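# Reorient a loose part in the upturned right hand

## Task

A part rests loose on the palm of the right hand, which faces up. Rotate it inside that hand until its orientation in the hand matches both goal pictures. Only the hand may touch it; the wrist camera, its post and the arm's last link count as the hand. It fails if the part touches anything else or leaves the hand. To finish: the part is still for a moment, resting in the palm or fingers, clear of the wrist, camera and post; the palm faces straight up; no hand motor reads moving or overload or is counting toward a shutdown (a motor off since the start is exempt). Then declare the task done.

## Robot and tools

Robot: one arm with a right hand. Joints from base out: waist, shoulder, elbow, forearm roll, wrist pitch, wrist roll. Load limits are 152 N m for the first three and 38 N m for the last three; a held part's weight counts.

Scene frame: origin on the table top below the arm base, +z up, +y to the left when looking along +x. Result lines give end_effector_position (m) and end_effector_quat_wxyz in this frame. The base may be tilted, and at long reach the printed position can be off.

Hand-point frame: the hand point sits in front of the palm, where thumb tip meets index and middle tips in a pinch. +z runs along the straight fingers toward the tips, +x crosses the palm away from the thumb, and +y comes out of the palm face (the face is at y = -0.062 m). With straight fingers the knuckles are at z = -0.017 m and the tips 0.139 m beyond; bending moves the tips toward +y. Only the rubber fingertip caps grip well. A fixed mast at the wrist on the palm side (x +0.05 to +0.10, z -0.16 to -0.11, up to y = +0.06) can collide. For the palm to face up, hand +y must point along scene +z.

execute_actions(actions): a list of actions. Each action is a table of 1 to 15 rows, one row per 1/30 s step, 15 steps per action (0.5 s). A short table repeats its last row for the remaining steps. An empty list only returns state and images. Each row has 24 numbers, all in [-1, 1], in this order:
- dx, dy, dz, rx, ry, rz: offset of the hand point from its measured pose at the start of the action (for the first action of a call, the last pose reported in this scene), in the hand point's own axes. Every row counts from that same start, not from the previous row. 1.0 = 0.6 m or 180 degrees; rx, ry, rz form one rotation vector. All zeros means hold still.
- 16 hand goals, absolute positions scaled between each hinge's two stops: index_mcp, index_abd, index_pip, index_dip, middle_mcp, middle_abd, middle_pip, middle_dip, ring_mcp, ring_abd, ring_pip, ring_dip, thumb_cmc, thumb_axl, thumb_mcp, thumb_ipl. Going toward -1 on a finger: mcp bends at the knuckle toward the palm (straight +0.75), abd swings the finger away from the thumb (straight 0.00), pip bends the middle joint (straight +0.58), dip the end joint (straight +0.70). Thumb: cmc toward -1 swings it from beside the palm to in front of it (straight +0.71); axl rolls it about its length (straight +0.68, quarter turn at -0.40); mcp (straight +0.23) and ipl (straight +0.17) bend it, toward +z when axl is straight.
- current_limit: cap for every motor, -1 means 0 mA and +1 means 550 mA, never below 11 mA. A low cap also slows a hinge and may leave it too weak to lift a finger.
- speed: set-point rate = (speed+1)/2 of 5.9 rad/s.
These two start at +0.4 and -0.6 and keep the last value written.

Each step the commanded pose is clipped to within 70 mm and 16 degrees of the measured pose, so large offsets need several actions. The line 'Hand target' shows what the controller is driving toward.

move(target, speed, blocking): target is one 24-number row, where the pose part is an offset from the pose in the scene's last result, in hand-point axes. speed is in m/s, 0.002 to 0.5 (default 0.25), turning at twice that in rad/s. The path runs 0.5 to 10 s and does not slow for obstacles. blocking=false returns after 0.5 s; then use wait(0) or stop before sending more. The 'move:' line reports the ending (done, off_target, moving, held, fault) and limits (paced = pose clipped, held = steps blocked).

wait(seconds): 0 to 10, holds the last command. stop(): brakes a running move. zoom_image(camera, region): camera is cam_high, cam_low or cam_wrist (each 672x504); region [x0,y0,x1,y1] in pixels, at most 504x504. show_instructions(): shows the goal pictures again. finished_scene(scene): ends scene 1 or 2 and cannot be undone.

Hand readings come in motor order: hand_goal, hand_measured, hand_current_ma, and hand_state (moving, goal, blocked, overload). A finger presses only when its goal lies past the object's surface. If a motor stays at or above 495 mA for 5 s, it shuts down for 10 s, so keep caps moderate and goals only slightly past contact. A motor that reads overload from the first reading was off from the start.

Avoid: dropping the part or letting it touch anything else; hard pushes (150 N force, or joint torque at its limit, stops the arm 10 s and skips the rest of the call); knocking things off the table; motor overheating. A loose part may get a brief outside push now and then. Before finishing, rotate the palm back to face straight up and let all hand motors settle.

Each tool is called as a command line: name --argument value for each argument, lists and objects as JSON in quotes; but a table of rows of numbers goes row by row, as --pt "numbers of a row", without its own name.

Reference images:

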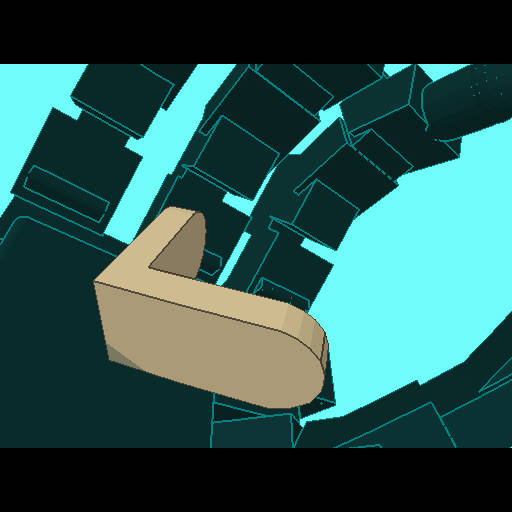

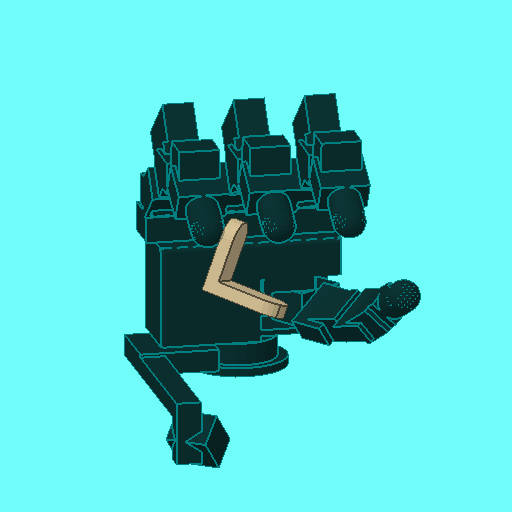

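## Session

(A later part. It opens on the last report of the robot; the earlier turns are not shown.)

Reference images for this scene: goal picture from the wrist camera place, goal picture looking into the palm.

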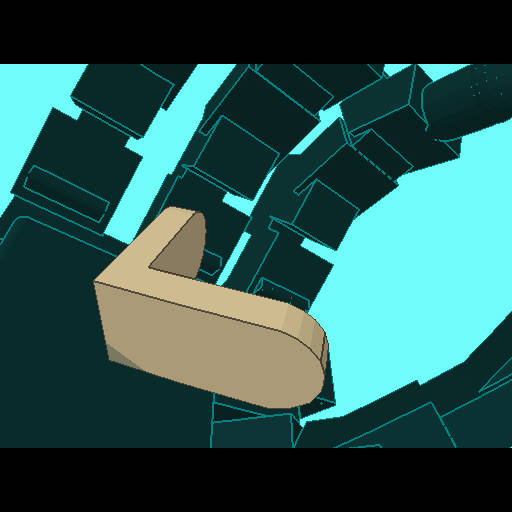

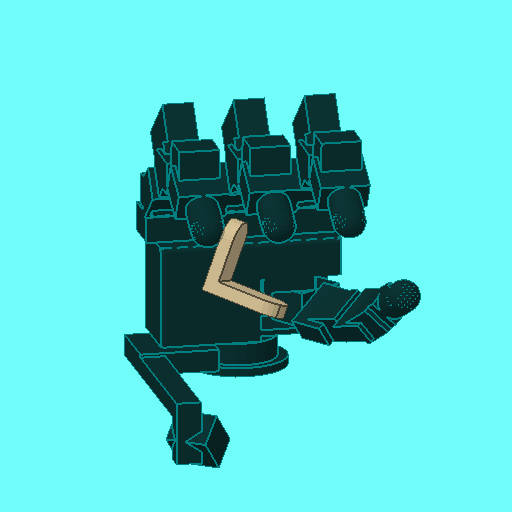

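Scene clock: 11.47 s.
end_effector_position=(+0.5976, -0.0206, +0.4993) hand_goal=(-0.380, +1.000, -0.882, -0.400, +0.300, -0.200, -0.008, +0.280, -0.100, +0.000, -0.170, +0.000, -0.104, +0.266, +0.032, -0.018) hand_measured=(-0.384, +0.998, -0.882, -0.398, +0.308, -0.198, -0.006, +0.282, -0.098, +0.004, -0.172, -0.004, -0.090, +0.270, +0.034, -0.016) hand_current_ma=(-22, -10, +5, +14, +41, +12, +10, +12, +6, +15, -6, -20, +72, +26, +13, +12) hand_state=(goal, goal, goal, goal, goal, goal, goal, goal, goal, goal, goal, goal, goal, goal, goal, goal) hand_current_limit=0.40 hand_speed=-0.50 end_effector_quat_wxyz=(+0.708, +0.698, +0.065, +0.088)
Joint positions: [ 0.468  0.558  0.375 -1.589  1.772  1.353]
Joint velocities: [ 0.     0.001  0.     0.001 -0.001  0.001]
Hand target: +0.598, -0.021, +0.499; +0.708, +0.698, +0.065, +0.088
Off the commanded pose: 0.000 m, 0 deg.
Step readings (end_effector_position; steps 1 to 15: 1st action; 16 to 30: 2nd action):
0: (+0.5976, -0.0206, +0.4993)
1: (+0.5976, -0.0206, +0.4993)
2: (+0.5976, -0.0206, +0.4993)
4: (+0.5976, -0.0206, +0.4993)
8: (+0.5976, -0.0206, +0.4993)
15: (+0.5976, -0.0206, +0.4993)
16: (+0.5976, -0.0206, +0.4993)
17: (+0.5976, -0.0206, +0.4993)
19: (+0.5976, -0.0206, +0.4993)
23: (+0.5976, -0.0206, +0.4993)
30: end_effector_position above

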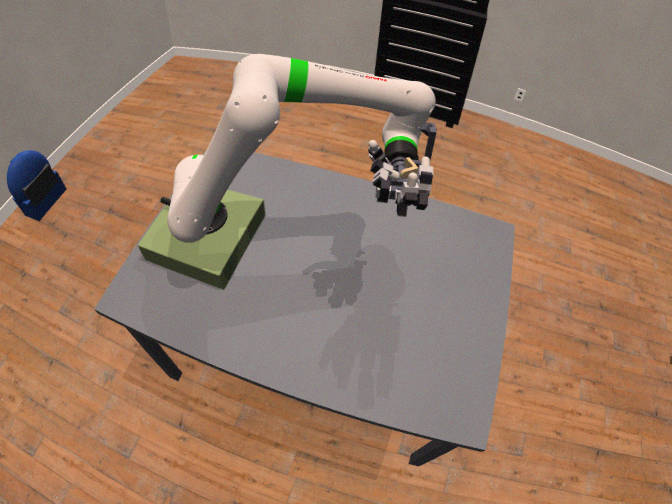

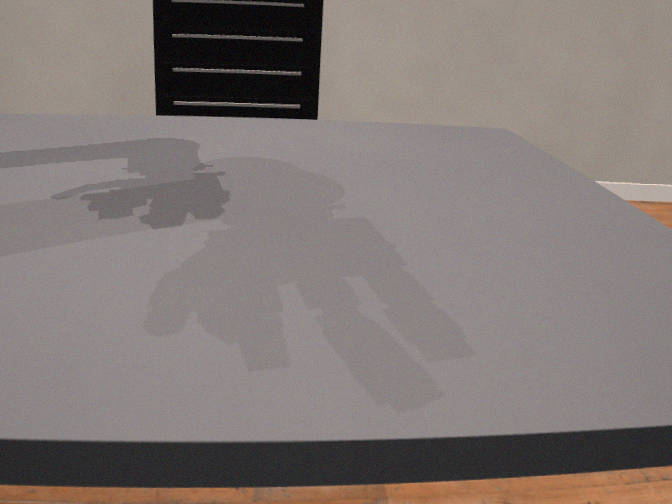

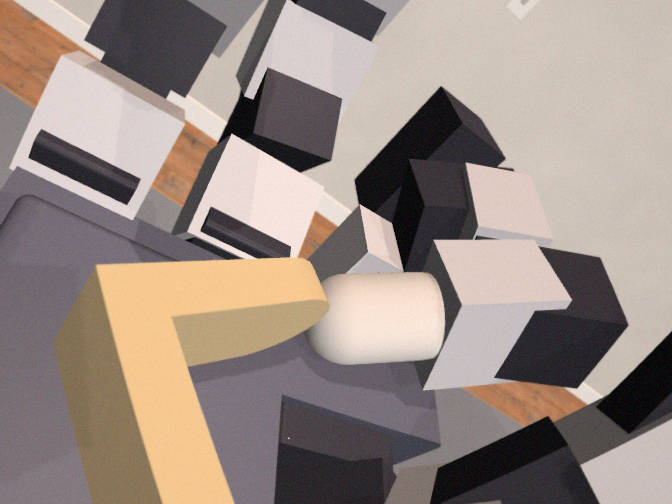

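execute_actions --actions '[[[0,0,0,0,0,0, -0.1,0.5,-0.883,-0.2, 0.15,-0.85,-0.883,-0.2, 0.2,-0.2,-0.0,0.2, -0.104,0.266,0.032,-0.018, 0.4,0.1]],[[0,0,0,0,0,0, 0.3,0.3,-0.3,0.2, 0.0,-0.85,-0.883,-0.2, 0.2,-0.2,-0.0,0.2, -0.104,0.266,0.032,-0.018, 0.4,0.1]],[[0,0,0,0,0,0, 0.3,0.3,-0.3,0.2, -0.2,-0.85,-0.883,-0.2, 0.2,-0.2,-0.0,0.2, -0.104,0.266,0.032,-0.018, 0.4,-0.4]]]'

Scene clock: 15.13 s.
end_effector_position=(+0.5976, -0.0206, +0.4993) hand_goal=(+0.300, +0.300, -0.300, +0.200, -0.200, -0.850, -0.882, -0.200, +0.200, -0.200, +0.000, +0.200, -0.104, +0.266, +0.032, -0.018) hand_measured=(+0.304, +0.304, -0.304, +0.196, -0.194, -0.848, -0.882, -0.198, +0.206, -0.204, -0.002, +0.196, -0.090, +0.270, +0.034, -0.016) hand_current_ma=(+28, +21, -17, -19, +28, +10, +4, +11, +28, -19, -12, -17, +72, +26, +13, +12) hand_state=(goal, goal, goal, goal, goal, goal, goal, goal, goal, goal, goal, goal, goal, goal, goal, goal) hand_current_limit=0.40 hand_speed=-0.40 end_effector_quat_wxyz=(+0.708, +0.698, +0.065, +0.088)
Joint positions: [ 0.468  0.558  0.375 -1.589  1.772  1.353]
Joint velocities: [ 0.     0.    -0.     0.001 -0.001  0.001]
Hand target: +0.598, -0.021, +0.499; +0.708, +0.698, +0.065, +0.088
Off the commanded pose: 0.000 m, 0 deg.
Step readings (end_effector_position; steps 1 to 15: 1st action; 16 to 30: 2nd action; 31 to 45: 3rd action):
0: (+0.5976, -0.0206, +0.4993)
1: (+0.5976, -0.0206, +0.4993)
2: (+0.5976, -0.0206, +0.4993)
4: (+0.5976, -0.0206, +0.4993)
8: (+0.5976, -0.0206, +0.4993)
15: (+0.5976, -0.0206, +0.4993)
16: (+0.5976, -0.0206, +0.4993)
17: (+0.5976, -0.0206, +0.4993)
19: (+0.5976, -0.0206, +0.4993)
23: (+0.5976, -0.0206, +0.4993)
30: (+0.5976, -0.0206, +0.4993)
31: (+0.5976, -0.0206, +0.4993)
32: (+0.5976, -0.0206, +0.4993)
34: (+0.5976, -0.0206, +0.4993)
38: (+0.5976, -0.0206, +0.4993)
45: end_effector_position above

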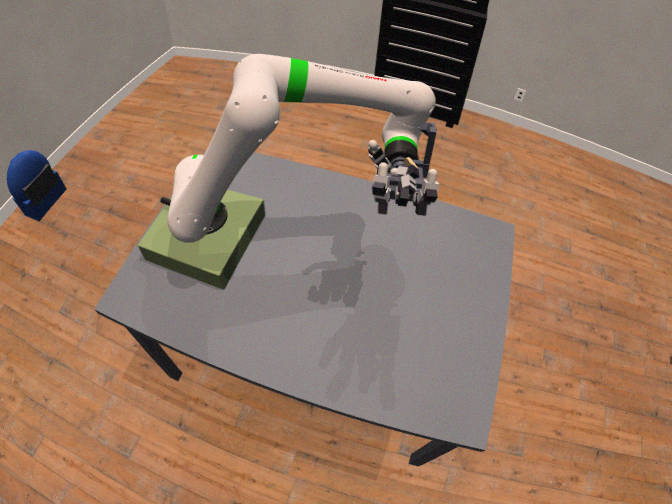

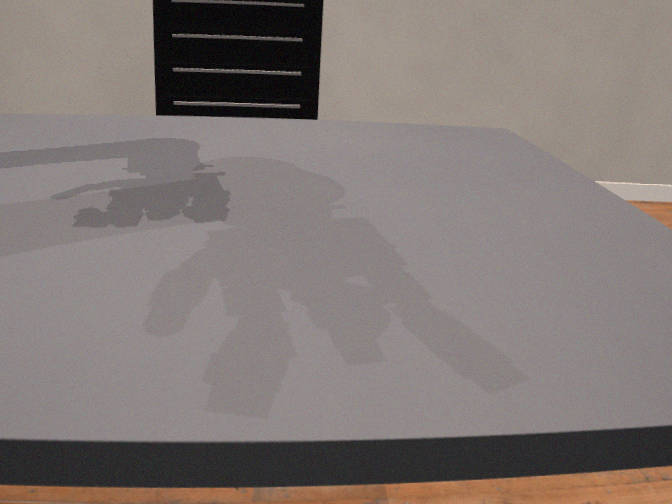

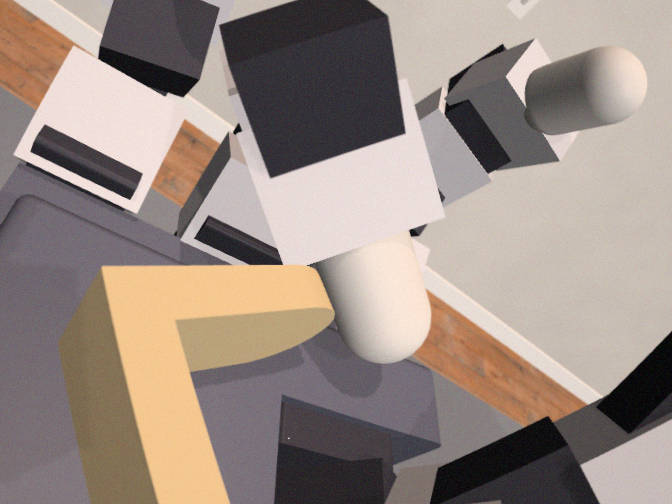

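execute_actions --actions '[[[0,0,0,0,0,0, 0.3,0.3,-0.3,0.2, -0.2,-0.85,-0.883,0.02, 0.2,-0.2,-0.0,0.2, -0.104,0.266,0.032,-0.018, 0.4,-0.4],[0,0,0,0,0,0, 0.3,0.3,-0.3,0.2, -0.2,-0.85,-0.883,0.02, 0.2,-0.2,-0.0,0.2, -0.104,0.266,0.032,-0.018, 0.4,-0.4],[0,0,0,0,0,0, 0.3,0.3,-0.3,0.2, -0.2,-0.85,-0.883,0.02, 0.2,-0.2,-0.0,0.2, -0.104,0.266,0.032,-0.018, 0.4,-0.4],[0,0,0,0,0,0, 0.3,0.3,-0.3,0.2, -0.2,-0.85,-0.883,0.02, 0.2,-0.2,-0.0,0.2, -0.104,0.266,0.032,-0.018, 0.4,-0.4],[0,0,0,0,0,0, 0.3,0.3,-0.3,0.2, -0.2,-0.85,-0.883,0.02, 0.2,-0.2,-0.0,0.2, -0.104,0.266,0.032,-0.018, 0.4,-0.4],[0,0,0,0,0,0, 0.3,0.3,-0.3,0.2, -0.22,-0.6,-0.883,0.02, 0.2,-0.2,-0.0,0.2, -0.104,0.266,0.032,-0.018, 0.4,-0.5]],[[0,0,0,0,0,0, 0.3,0.3,-0.3,0.2, -0.24,-0.2,-0.883,0.0, 0.2,-0.2,-0.0,0.2, -0.104,0.266,0.032,-0.018, 0.4,-0.5]]]'

Scene clock: 16.53 s.
end_effector_position=(+0.5976, -0.0206, +0.4993) hand_goal=(+0.300, +0.300, -0.300, +0.200, -0.240, -0.200, -0.882, +0.000, +0.200, -0.200, +0.000, +0.200, -0.104, +0.266, +0.032, -0.018) hand_measured=(+0.304, +0.304, -0.304, +0.196, -0.236, -0.204, -0.882, +0.002, +0.206, -0.204, -0.002, +0.196, -0.090, +0.270, +0.034, -0.016) hand_current_ma=(+28, +21, -17, -19, +24, -15, -2, +11, +28, -19, -12, -17, +72, +26, +13, +12) hand_state=(goal, goal, goal, goal, goal, moving, goal, goal, goal, goal, goal, goal, goal, goal, goal, goal) hand_current_limit=0.40 hand_speed=-0.50 end_effector_quat_wxyz=(+0.708, +0.698, +0.065, +0.088)
Joint positions: [ 0.468  0.558  0.375 -1.589  1.772  1.353]
Joint velocities: [-0.     0.    -0.    -0.001  0.     0.002]
Hand target: +0.598, -0.021, +0.499; +0.708, +0.698, +0.065, +0.088
Off the commanded pose: 0.000 m, 0 deg.
Step readings (end_effector_position; steps 1 to 15: 1st action; 16 to 30: 2nd action):
0: (+0.5976, -0.0206, +0.4993)
1: (+0.5976, -0.0206, +0.4993)
2: (+0.5976, -0.0206, +0.4993)
4: (+0.5976, -0.0206, +0.4993)
8: (+0.5976, -0.0206, +0.4993)
15: (+0.5976, -0.0206, +0.4993)
16: (+0.5976, -0.0206, +0.4993)
17: (+0.5976, -0.0206, +0.4993)
19: (+0.5976, -0.0206, +0.4993)
23: (+0.5976, -0.0206, +0.4993)
30: end_effector_position above

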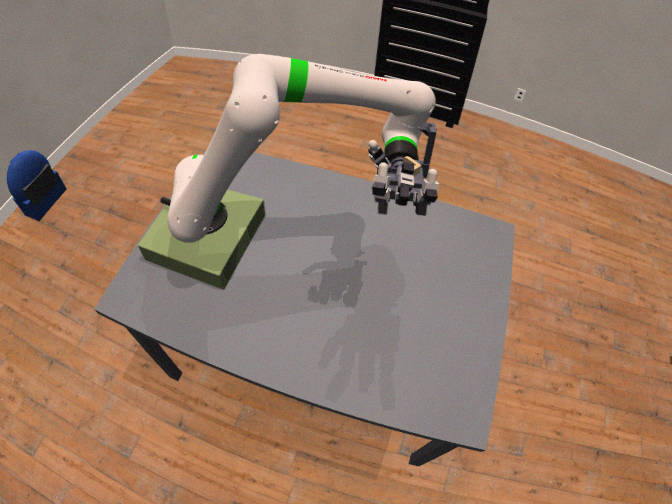

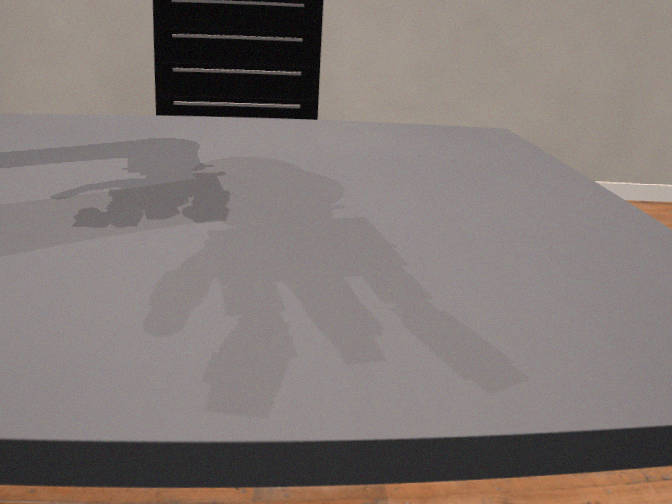

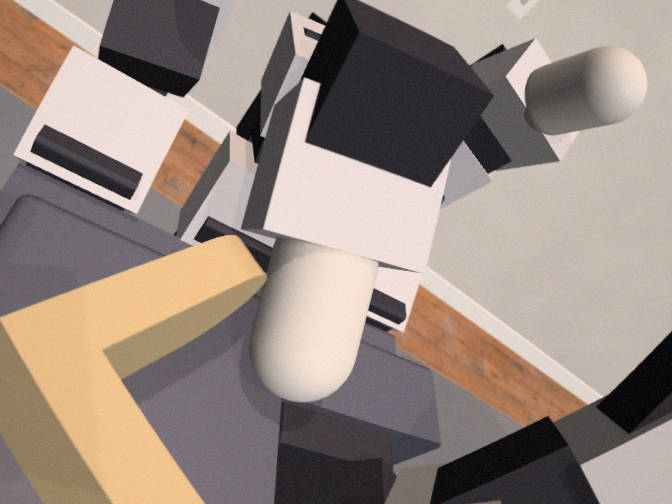

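move --target '[0,0,0,0.03,0,0.075, 0.3,0.3,-0.3,0.2, -0.22,-0.15,-0.883,-0.1, 0.2,-0.2,-0.0,0.2, -0.104,0.266,0.032,-0.018, 0.4,-0.5]' --speed 0.2

Scene clock: 17.93 s.
end_effector_position=(+0.5977, -0.0206, +0.4993) hand_goal=(+0.300, +0.300, -0.300, +0.200, -0.220, -0.150, -0.882, -0.100, +0.200, -0.200, +0.000, +0.200, -0.104, +0.266, +0.032, -0.018) hand_measured=(+0.304, +0.304, -0.302, +0.196, -0.222, -0.152, -0.882, -0.098, +0.206, -0.202, -0.002, +0.196, -0.090, +0.270, +0.034, -0.016) hand_current_ma=(+30, +21, -14, -18, -6, -14, -2, +12, +31, -11, -11, -17, +72, +26, +13, +12) hand_state=(goal, goal, goal, goal, goal, goal, goal, goal, goal, goal, goal, goal, goal, goal, goal, goal) hand_current_limit=0.40 hand_speed=-0.50 end_effector_quat_wxyz=(+0.659, +0.733, -0.014, +0.168)
Joint positions: [ 0.459  0.559  0.459 -1.663  1.74   1.185]
Joint velocities: [ 0.    -0.     0.002 -0.     0.001 -0.002]
Hand target: +0.598, -0.021, +0.499; +0.659, +0.733, -0.014, +0.168
Off the commanded pose: 0.000 m, 0 deg.
move: done

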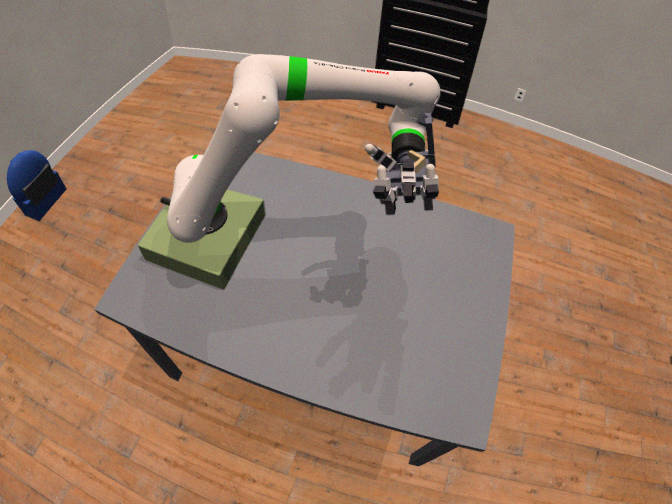

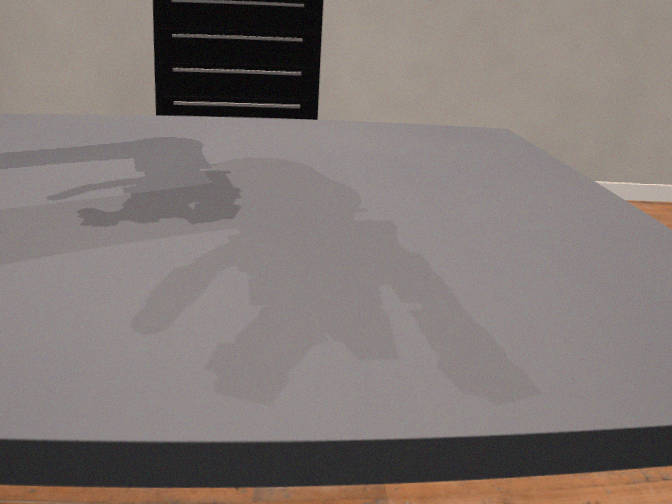

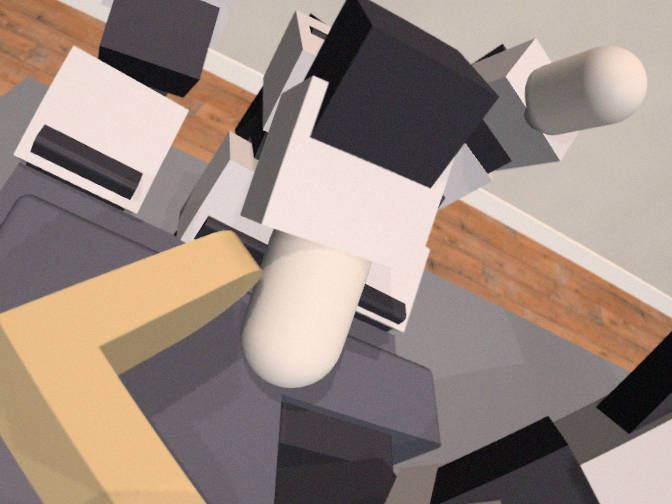

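move --target '[0,0,0,0.04,0,0.01, 0.3,0.3,-0.3,0.2, -0.22,0.12,-0.883,-0.1, 0.2,-0.2,-0.0,0.2, -0.104,0.266,0.032,-0.018, 0.4,-0.88]' --speed 0.2

Scene clock: 19.10 s.
end_effector_position=(+0.5977, -0.0205, +0.4993) hand_goal=(+0.300, +0.300, -0.300, +0.200, -0.220, +0.120, -0.882, -0.100, +0.200, -0.200, +0.000, +0.200, -0.104, +0.266, +0.032, -0.018) hand_measured=(+0.306, +0.304, -0.302, +0.196, -0.220, +0.118, -0.882, -0.098, +0.206, -0.202, -0.002, +0.196, -0.090, +0.270, +0.034, -0.016) hand_current_ma=(+33, +21, -12, -17, +2, -13, -2, +10, +35, -10, -9, -16, +72, +26, +13, +12) hand_state=(goal, goal, goal, goal, goal, goal, goal, goal, goal, goal, goal, goal, goal, goal, goal, goal) hand_current_limit=0.40 hand_speed=-0.88 end_effector_quat_wxyz=(+0.609, +0.772, -0.015, +0.178)
Joint positions: [ 0.448  0.514  0.471 -1.772  1.691  1.195]
Joint velocities: [-0.    -0.001 -0.001  0.     0.     0.   ]
Hand target: +0.598, -0.020, +0.499; +0.609, +0.772, -0.015, +0.178
Off the commanded pose: 0.000 m, 0 deg.
move: done

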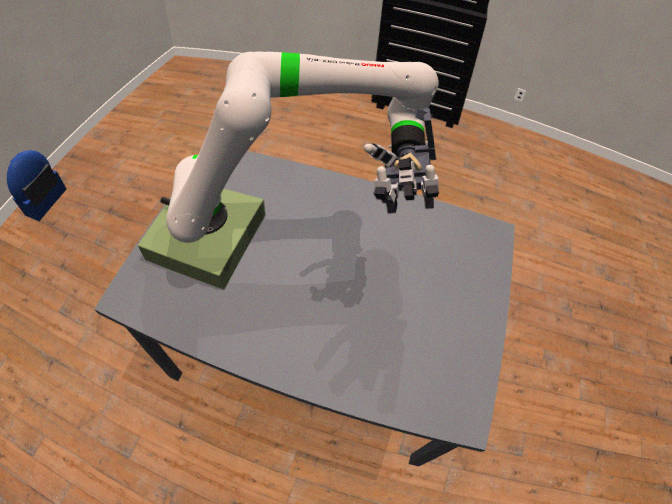

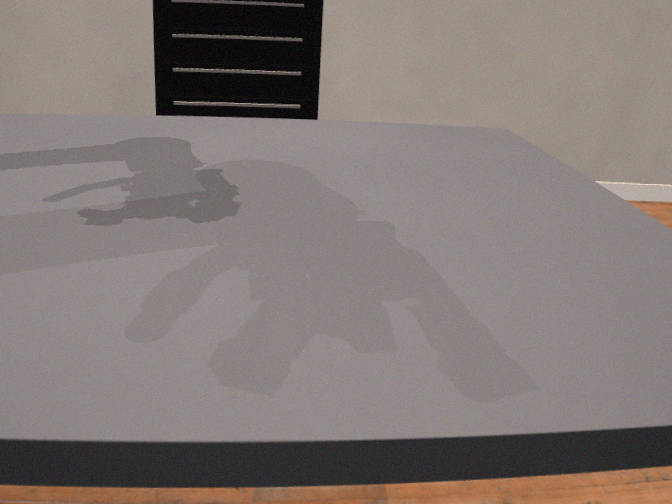

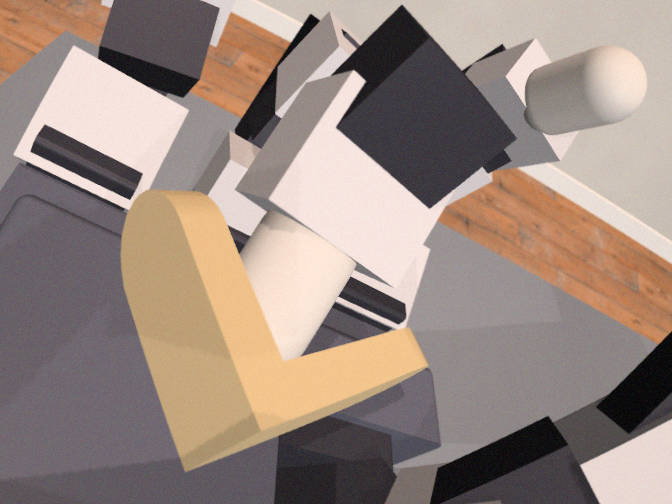

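move --target '[0,0,0,-0.0625,0,-0.06, 0.1,0.2,-0.9,-0.5, -0.22,0.12,-0.883,-0.1, 0.2,-0.2,-0.0,0.2, -0.104,0.266,0.032,-0.018, 0.4,-0.3]' --speed 0.2

execute_actions --actions '[[[0,0,0,0,0,0, -0.04,0.2,-0.88,-0.44, -0.22,0.12,-0.883,-0.1, 0.2,-0.2,-0.0,0.2, -0.104,0.266,0.032,-0.018, 0.4,-0.5]],[[0,0,0,0,0,0, -0.26,0.25,-0.737,-0.35, -0.22,0.12,-0.883,-0.1, 0.2,-0.2,-0.0,0.2, -0.104,0.266,0.032,-0.018, 0.4,-0.5]]]'

Scene clock: 20.60 s.
end_effector_position=(+0.5976, -0.0206, +0.4993) hand_goal=(+0.100, +0.200, -0.900, -0.500, -0.220, +0.120, -0.882, -0.100, +0.200, -0.200, +0.000, +0.200, -0.104, +0.266, +0.032, -0.018) hand_measured=(+0.110, +0.204, -0.900, -0.498, -0.220, +0.118, -0.882, -0.098, +0.206, -0.202, -0.002, +0.196, -0.090, +0.270, +0.034, -0.016) hand_current_ma=(+64, +18, +2, +13, +2, -13, -2, +10, +35, -10, -9, -16, +72, +26, +13, +12) hand_state=(goal, goal, goal, goal, goal, goal, goal, goal, goal, goal, goal, goal, goal, goal, goal, goal) hand_current_limit=0.40 hand_speed=-0.30 end_effector_quat_wxyz=(+0.696, +0.707, +0.041, +0.118)
Joint positions: [ 0.467  0.559  0.396 -1.605  1.758  1.29 ]
Joint velocities: [ 0.    -0.     0.     0.001 -0.     0.001]
Hand target: +0.598, -0.021, +0.499; +0.696, +0.707, +0.041, +0.118
Off the commanded pose: 0.000 m, 0 deg.
move: done

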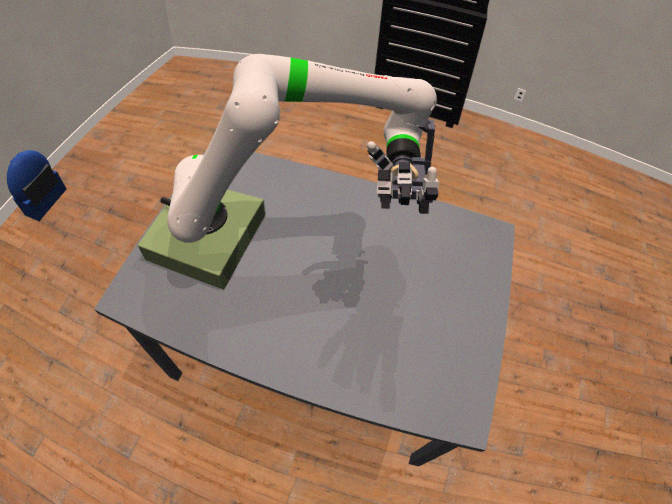

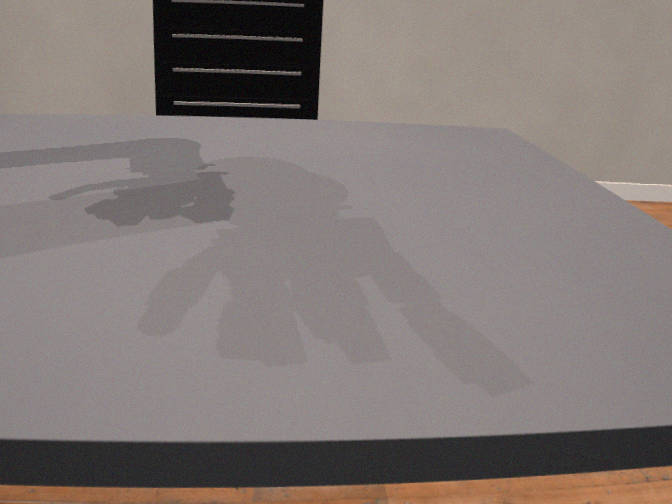

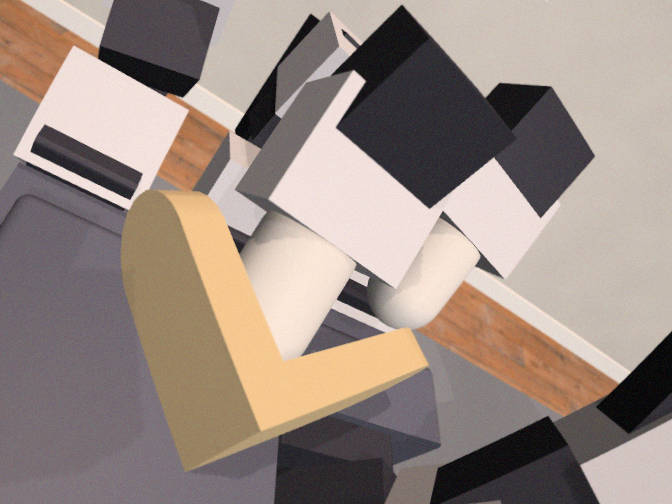

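Scene clock: 21.60 s.
end_effector_position=(+0.5976, -0.0206, +0.4993) hand_goal=(-0.260, +0.250, -0.736, -0.350, -0.220, +0.120, -0.882, -0.100, +0.200, -0.200, +0.000, +0.200, -0.104, +0.266, +0.032, -0.018) hand_measured=(-0.256, +0.248, -0.744, -0.354, -0.220, +0.118, -0.882, -0.098, +0.206, -0.202, -0.002, +0.196, -0.090, +0.270, +0.034, -0.016) hand_current_ma=(+24, -12, -44, -19, +2, -13, -2, +10, +35, -10, -9, -16, +72, +26, +13, +12) hand_state=(goal, goal, goal, goal, goal, goal, goal, goal, goal, goal, goal, goal, goal, goal, goal, goal) hand_current_limit=0.40 hand_speed=-0.50 end_effector_quat_wxyz=(+0.696, +0.707, +0.041, +0.118)
Joint positions: [ 0.467  0.559  0.396 -1.605  1.758  1.29 ]
Joint velocities: [ 0.     0.001 -0.001 -0.     0.    -0.   ]
Hand target: +0.598, -0.021, +0.499; +0.696, +0.707, +0.041, +0.118
Off the commanded pose: 0.000 m, 0 deg.
Step readings (end_effector_position; steps 1 to 15: 1st action; 16 to 30: 2nd action):
0: (+0.5976, -0.0206, +0.4993)
1: (+0.5976, -0.0206, +0.4993)
2: (+0.5976, -0.0206, +0.4993)
4: (+0.5976, -0.0206, +0.4993)
8: (+0.5976, -0.0206, +0.4993)
15: (+0.5976, -0.0206, +0.4993)
16: (+0.5976, -0.0206, +0.4993)
17: (+0.5976, -0.0206, +0.4993)
19: (+0.5976, -0.0206, +0.4993)
23: (+0.5976, -0.0206, +0.4993)
30: end_effector_position above

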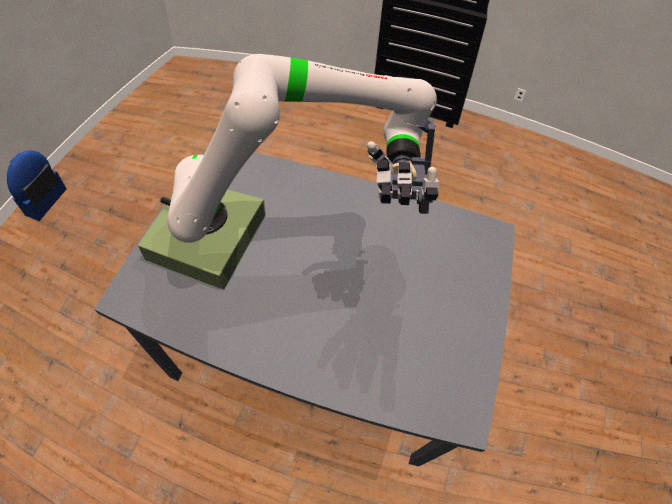

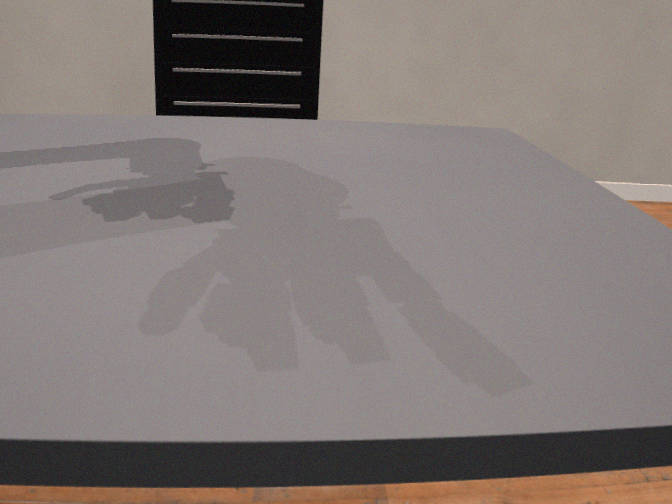

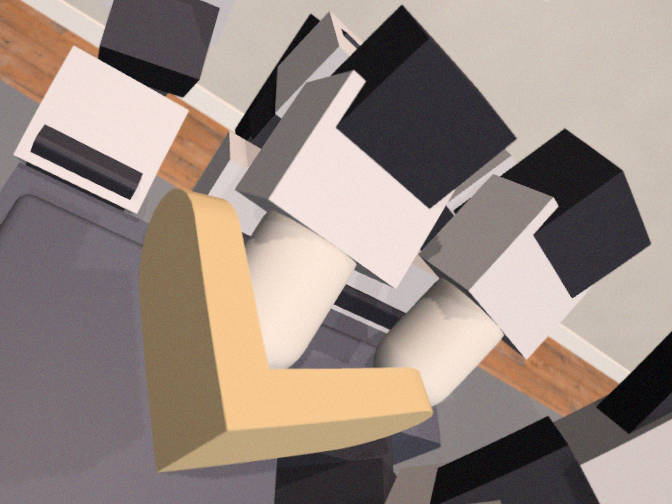

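execute_actions --actions '[[[0,0,0,0,0,0, -0.32,0.55,-0.85,-0.08, -0.25,0.3,-0.883,-0.05, 0.2,-0.2,-0.0,0.2, -0.104,0.266,0.032,-0.018, 0.4,-0.5]],[[0,0,0,0,0,0, -0.45,0.8,-0.883,0.18, -0.28,0.4,-0.883,0.0, 0.2,-0.2,-0.0,0.2, -0.104,0.266,0.032,-0.018, 0.4,-0.5]]]'

Scene clock: 22.80 s.
end_effector_position=(+0.5976, -0.0206, +0.4993) hand_goal=(-0.450, +0.800, -0.882, +0.180, -0.280, +0.400, -0.882, +0.000, +0.200, -0.200, +0.000, +0.200, -0.104, +0.266, +0.032, -0.018) hand_measured=(-0.442, +0.800, -0.884, +0.172, -0.276, +0.398, -0.882, -0.004, +0.206, -0.202, -0.002, +0.196, -0.090, +0.270, +0.034, -0.016) hand_current_ma=(+42, +2, -13, -41, +18, -12, -2, -18, +35, -10, -9, -16, +72, +26, +13, +12) hand_state=(goal, goal, goal, goal, goal, goal, goal, goal, goal, goal, goal, goal, goal, goal, goal, goal) hand_current_limit=0.40 hand_speed=-0.50 end_effector_quat_wxyz=(+0.696, +0.707, +0.041, +0.118)
Joint positions: [ 0.467  0.559  0.396 -1.605  1.758  1.29 ]
Joint velocities: [-0.001  0.    -0.001  0.001 -0.001  0.002]
Hand target: +0.598, -0.021, +0.499; +0.696, +0.707, +0.041, +0.118
Off the commanded pose: 0.000 m, 0 deg.
Step readings (end_effector_position; steps 1 to 15: 1st action; 16 to 30: 2nd action):
0: (+0.5976, -0.0206, +0.4993)
1: (+0.5976, -0.0206, +0.4993)
2: (+0.5976, -0.0206, +0.4993)
4: (+0.5976, -0.0206, +0.4993)
8: (+0.5976, -0.0206, +0.4993)
15: (+0.5976, -0.0206, +0.4993)
16: (+0.5976, -0.0206, +0.4993)
17: (+0.5976, -0.0206, +0.4993)
19: (+0.5976, -0.0206, +0.4993)
23: (+0.5976, -0.0206, +0.4993)
30: end_effector_position above

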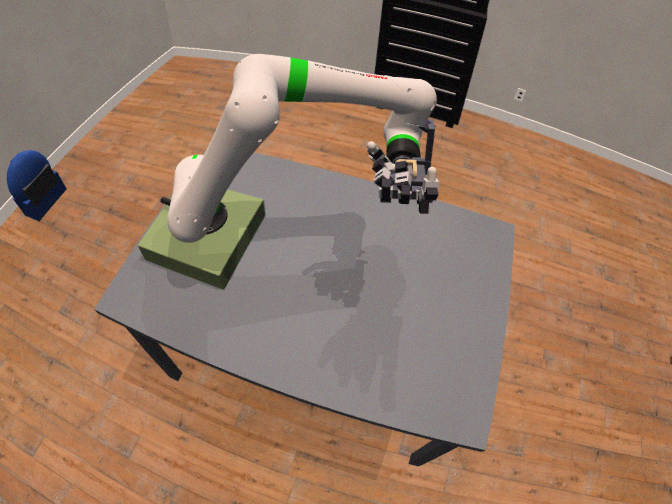

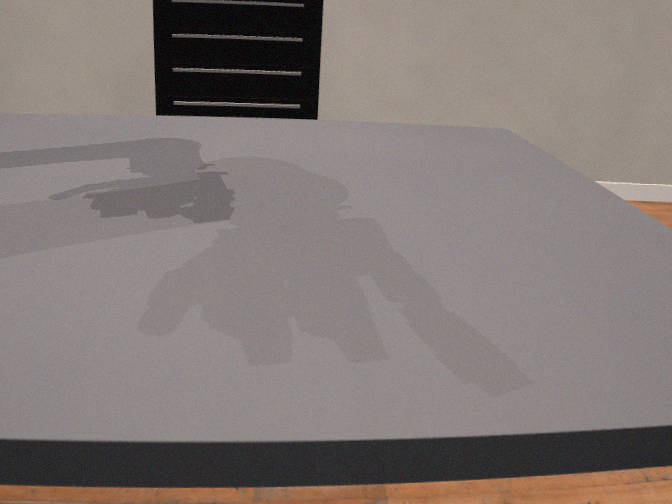

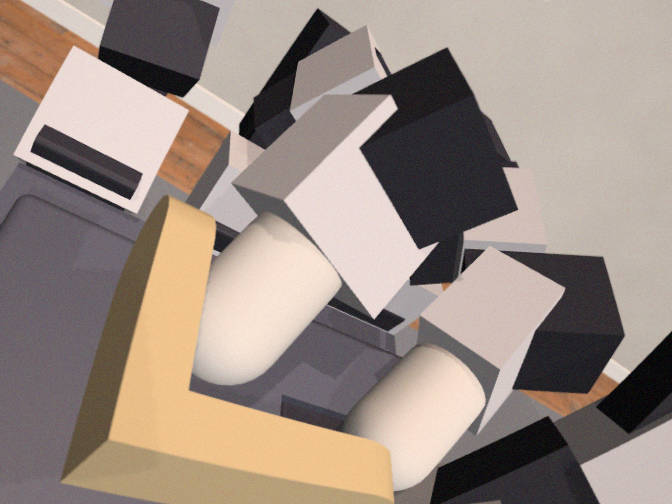

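execute_actions --actions '[[[0,0,0,0,0,-0.035, -0.3,0.4,-0.6,0.18, -0.34,0.5,-0.883,0.08, 0.05,0.05,-0.883,-0.25, -0.104,0.266,0.032,-0.018, 0.4,0.0]],[[0,0,0,0,0,0, 0.1,0.3,-0.3,0.2, -0.38,0.55,-0.883,0.13, -0.13,0.0,-0.883,-0.25, -0.104,0.266,0.032,-0.018, 0.4,-0.3]],[[0,0,0,0,0,0, 0.1,0.3,-0.3,0.2, -0.38,0.55,-0.883,0.13, -0.17,-0.35,-0.883,-0.25, -0.104,0.266,0.032,-0.018, 0.4,-0.5]]]'

Scene clock: 24.63 s.
end_effector_position=(+0.5976, -0.0206, +0.4993) hand_goal=(+0.100, +0.300, -0.300, +0.200, -0.380, +0.550, -0.882, +0.130, -0.170, -0.350, -0.882, -0.250, -0.104, +0.266, +0.032, -0.018) hand_measured=(+0.104, +0.306, -0.304, +0.196, -0.378, +0.548, -0.882, +0.128, -0.166, -0.342, -0.884, -0.250, -0.090, +0.270, +0.034, -0.016) hand_current_ma=(+18, +23, -25, -20, +10, -11, +1, -7, +27, +41, -6, +5, +73, +22, +13, +11) hand_state=(goal, goal, goal, goal, goal, goal, goal, goal, goal, goal, goal, goal, goal, goal, goal, goal) hand_current_limit=0.40 hand_speed=-0.50 end_effector_quat_wxyz=(+0.701, +0.704, +0.079, +0.080)
Joint positions: [ 0.469  0.542  0.363 -1.608  1.76   1.384]
Joint velocities: [ 0.001 -0.001  0.001 -0.001  0.001  0.   ]
Hand target: +0.598, -0.021, +0.499; +0.701, +0.704, +0.079, +0.080
Off the commanded pose: 0.000 m, 0 deg.
Step readings (end_effector_position; steps 1 to 15: 1st action; 16 to 30: 2nd action; 31 to 45: 3rd action):
0: (+0.5976, -0.0206, +0.4993)
1: (+0.5976, -0.0206, +0.4992)
2: (+0.5977, -0.0206, +0.4992)
4: (+0.5978, -0.0206, +0.4994)
8: (+0.5976, -0.0206, +0.4993)
15: (+0.5976, -0.0206, +0.4993)
16: (+0.5976, -0.0206, +0.4993)
17: (+0.5976, -0.0206, +0.4993)
19: (+0.5976, -0.0206, +0.4993)
23: (+0.5976, -0.0206, +0.4993)
30: (+0.5976, -0.0206, +0.4993)
31: (+0.5976, -0.0206, +0.4993)
32: (+0.5976, -0.0206, +0.4993)
34: (+0.5976, -0.0206, +0.4993)
38: (+0.5976, -0.0206, +0.4993)
45: end_effector_position above

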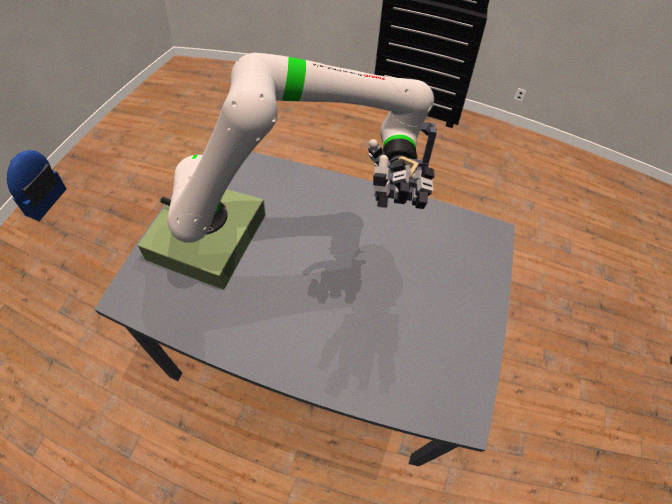

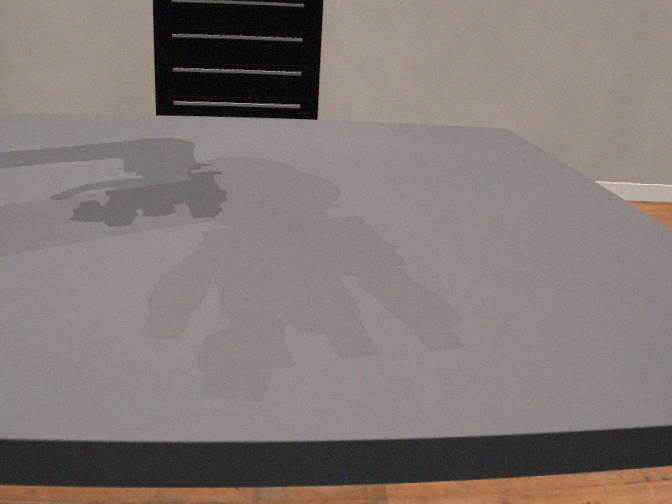

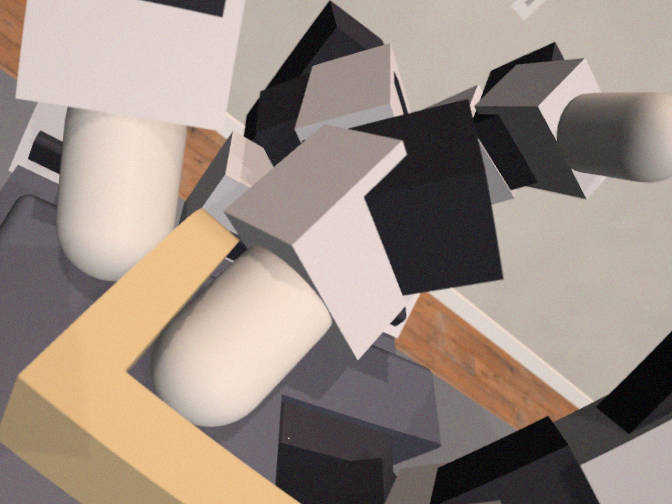

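execute_actions --actions '[[[0,0,0,0,0,0, 0.3,0.5,-0.2,0.2, -0.44,0.5,-0.65,-0.13, -0.17,-0.15,-0.883,-0.15, -0.104,0.266,0.032,-0.018, 0.4,-0.4]],[[0,0,0,0,0,0, 0.3,0.5,-0.2,0.2, -0.56,0.6,-0.445,-0.39, -0.24,-0.2,-0.883,-0.1, -0.104,0.266,0.032,-0.018, 0.4,-0.4]],[[0,0,0,0,0,0, 0.3,0.5,-0.2,0.2, -0.56,0.67,-0.445,-0.39, -0.29,-0.55,-0.883,-0.1, -0.104,0.266,0.032,-0.018, 0.4,-0.5]]]'

Scene clock: 26.67 s.
end_effector_position=(+0.5976, -0.0206, +0.4993) hand_goal=(+0.300, +0.500, -0.200, +0.200, -0.560, +0.670, -0.444, -0.390, -0.290, -0.550, -0.882, -0.100, -0.104, +0.266, +0.032, -0.018) hand_measured=(+0.304, +0.498, -0.202, +0.196, -0.560, +0.668, -0.452, -0.388, -0.288, -0.548, -0.882, -0.100, -0.090, +0.270, +0.034, -0.016) hand_current_ma=(+30, -10, -13, -18, +0, -6, -38, +13, +15, +13, +1, +0, +73, +22, +13, +11) hand_state=(goal, goal, goal, goal, goal, goal, goal, goal, goal, goal, goal, goal, goal, goal, goal, goal) hand_current_limit=0.40 hand_speed=-0.50 end_effector_quat_wxyz=(+0.701, +0.704, +0.079, +0.080)
Joint positions: [ 0.469  0.542  0.363 -1.608  1.76   1.384]
Joint velocities: [ 0.    -0.     0.001  0.001 -0.    -0.001]
Hand target: +0.598, -0.021, +0.499; +0.701, +0.704, +0.079, +0.080
Off the commanded pose: 0.000 m, 0 deg.
Step readings (end_effector_position; steps 1 to 15: 1st action; 16 to 30: 2nd action; 31 to 45: 3rd action):
0: (+0.5976, -0.0206, +0.4993)
1: (+0.5976, -0.0206, +0.4993)
2: (+0.5976, -0.0206, +0.4993)
4: (+0.5976, -0.0206, +0.4993)
8: (+0.5976, -0.0206, +0.4993)
15: (+0.5976, -0.0206, +0.4993)
16: (+0.5976, -0.0206, +0.4993)
17: (+0.5976, -0.0206, +0.4993)
19: (+0.5976, -0.0206, +0.4993)
23: (+0.5976, -0.0206, +0.4993)
30: (+0.5976, -0.0206, +0.4993)
31: (+0.5976, -0.0206, +0.4993)
32: (+0.5976, -0.0206, +0.4993)
34: (+0.5976, -0.0206, +0.4993)
38: (+0.5976, -0.0206, +0.4993)
45: end_effector_position above

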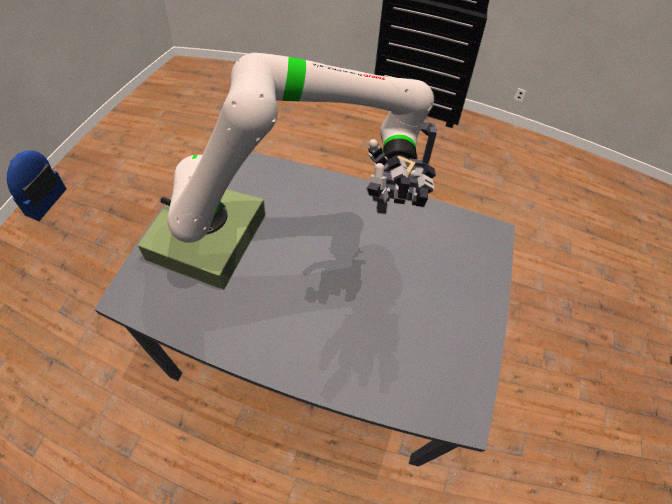

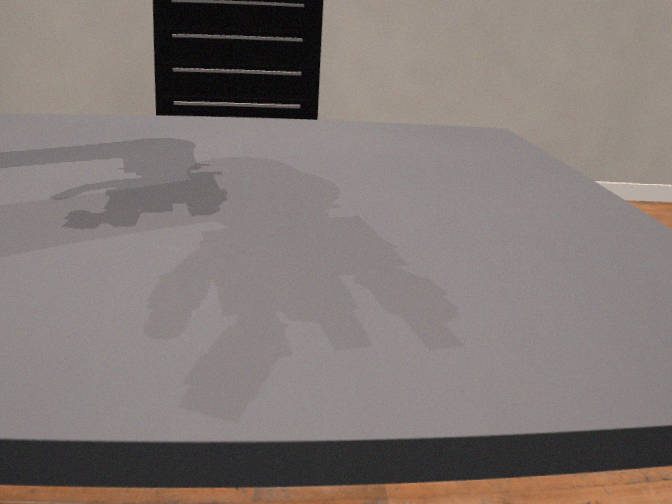

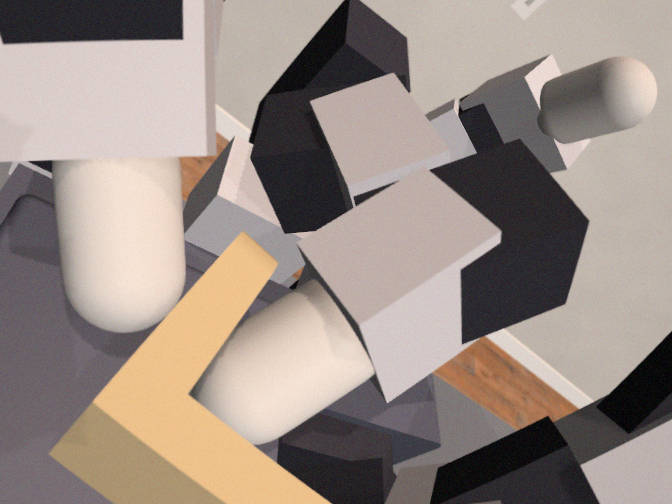

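Nice setup. Squeeze, then lift the middle.

execute_actions --actions '[[[0,0,0,0,0,0, 0.3,0.5,-0.2,0.2, -0.56,0.67,-0.445,-0.39, -0.32,-0.7,-0.883,-0.1, -0.104,0.266,0.032,-0.018, 0.4,-0.6]],[[0,0,0,0,0,0, 0.3,0.5,-0.2,0.2, -0.48,0.67,-0.445,-0.33, -0.34,-0.76,-0.883,-0.1, -0.104,0.266,0.032,-0.018, 0.4,-0.8]]]'

Scene clock: 27.80 s.
end_effector_position=(+0.5976, -0.0206, +0.4993) hand_goal=(+0.300, +0.500, -0.200, +0.200, -0.480, +0.670, -0.444, -0.330, -0.340, -0.760, -0.882, -0.100, -0.104, +0.266, +0.032, -0.018) hand_measured=(+0.304, +0.498, -0.202, +0.196, -0.504, +0.668, -0.420, -0.322, -0.332, -0.744, -0.872, -0.100, -0.090, +0.270, +0.034, -0.016) hand_current_ma=(+30, -10, -13, -18, -129, -6, +118, +45, +39, +77, +55, +0, +73, +22, +13, +11) hand_state=(goal, goal, goal, goal, blocked, goal, blocked, goal, goal, goal, goal, goal, goal, goal, goal, goal) hand_current_limit=0.40 hand_speed=-0.80 end_effector_quat_wxyz=(+0.701, +0.704, +0.079, +0.080)
Joint positions: [ 0.469  0.542  0.363 -1.608  1.76   1.384]
Joint velocities: [ 0.001 -0.     0.001 -0.     0.    -0.001]
Hand target: +0.598, -0.021, +0.499; +0.701, +0.704, +0.079, +0.080
Off the commanded pose: 0.000 m, 0 deg.
Step readings (end_effector_position; steps 1 to 15: 1st action; 16 to 30: 2nd action):
0: (+0.5976, -0.0206, +0.4993)
1: (+0.5976, -0.0206, +0.4993)
2: (+0.5976, -0.0206, +0.4993)
4: (+0.5976, -0.0206, +0.4993)
8: (+0.5976, -0.0206, +0.4993)
15: (+0.5976, -0.0206, +0.4993)
16: (+0.5976, -0.0206, +0.4993)
17: (+0.5976, -0.0206, +0.4993)
19: (+0.5976, -0.0206, +0.4993)
23: (+0.5976, -0.0206, +0.4993)
30: end_effector_position above

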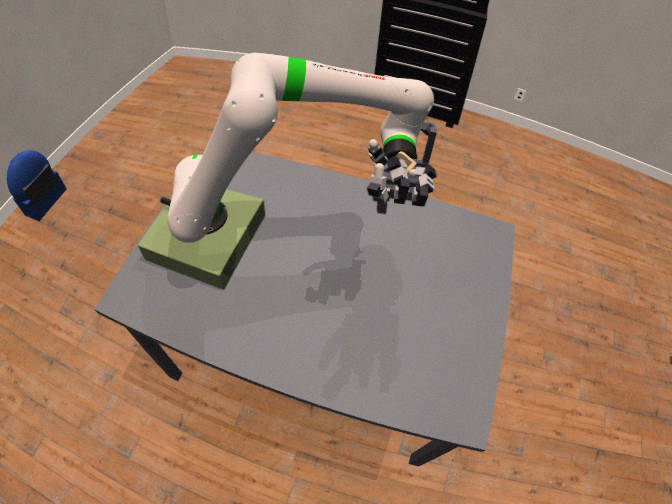

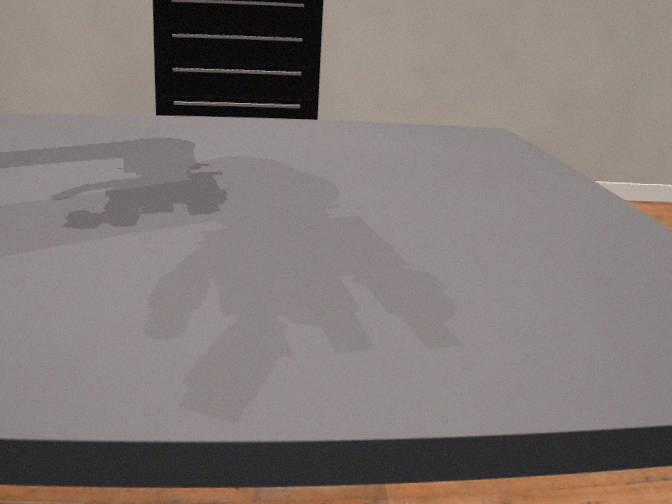

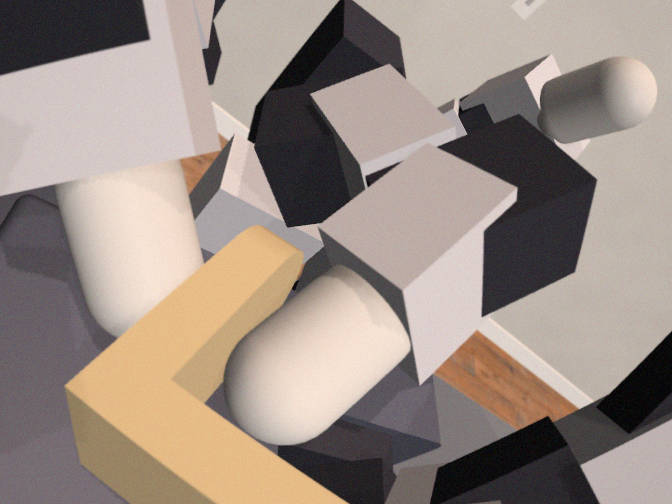

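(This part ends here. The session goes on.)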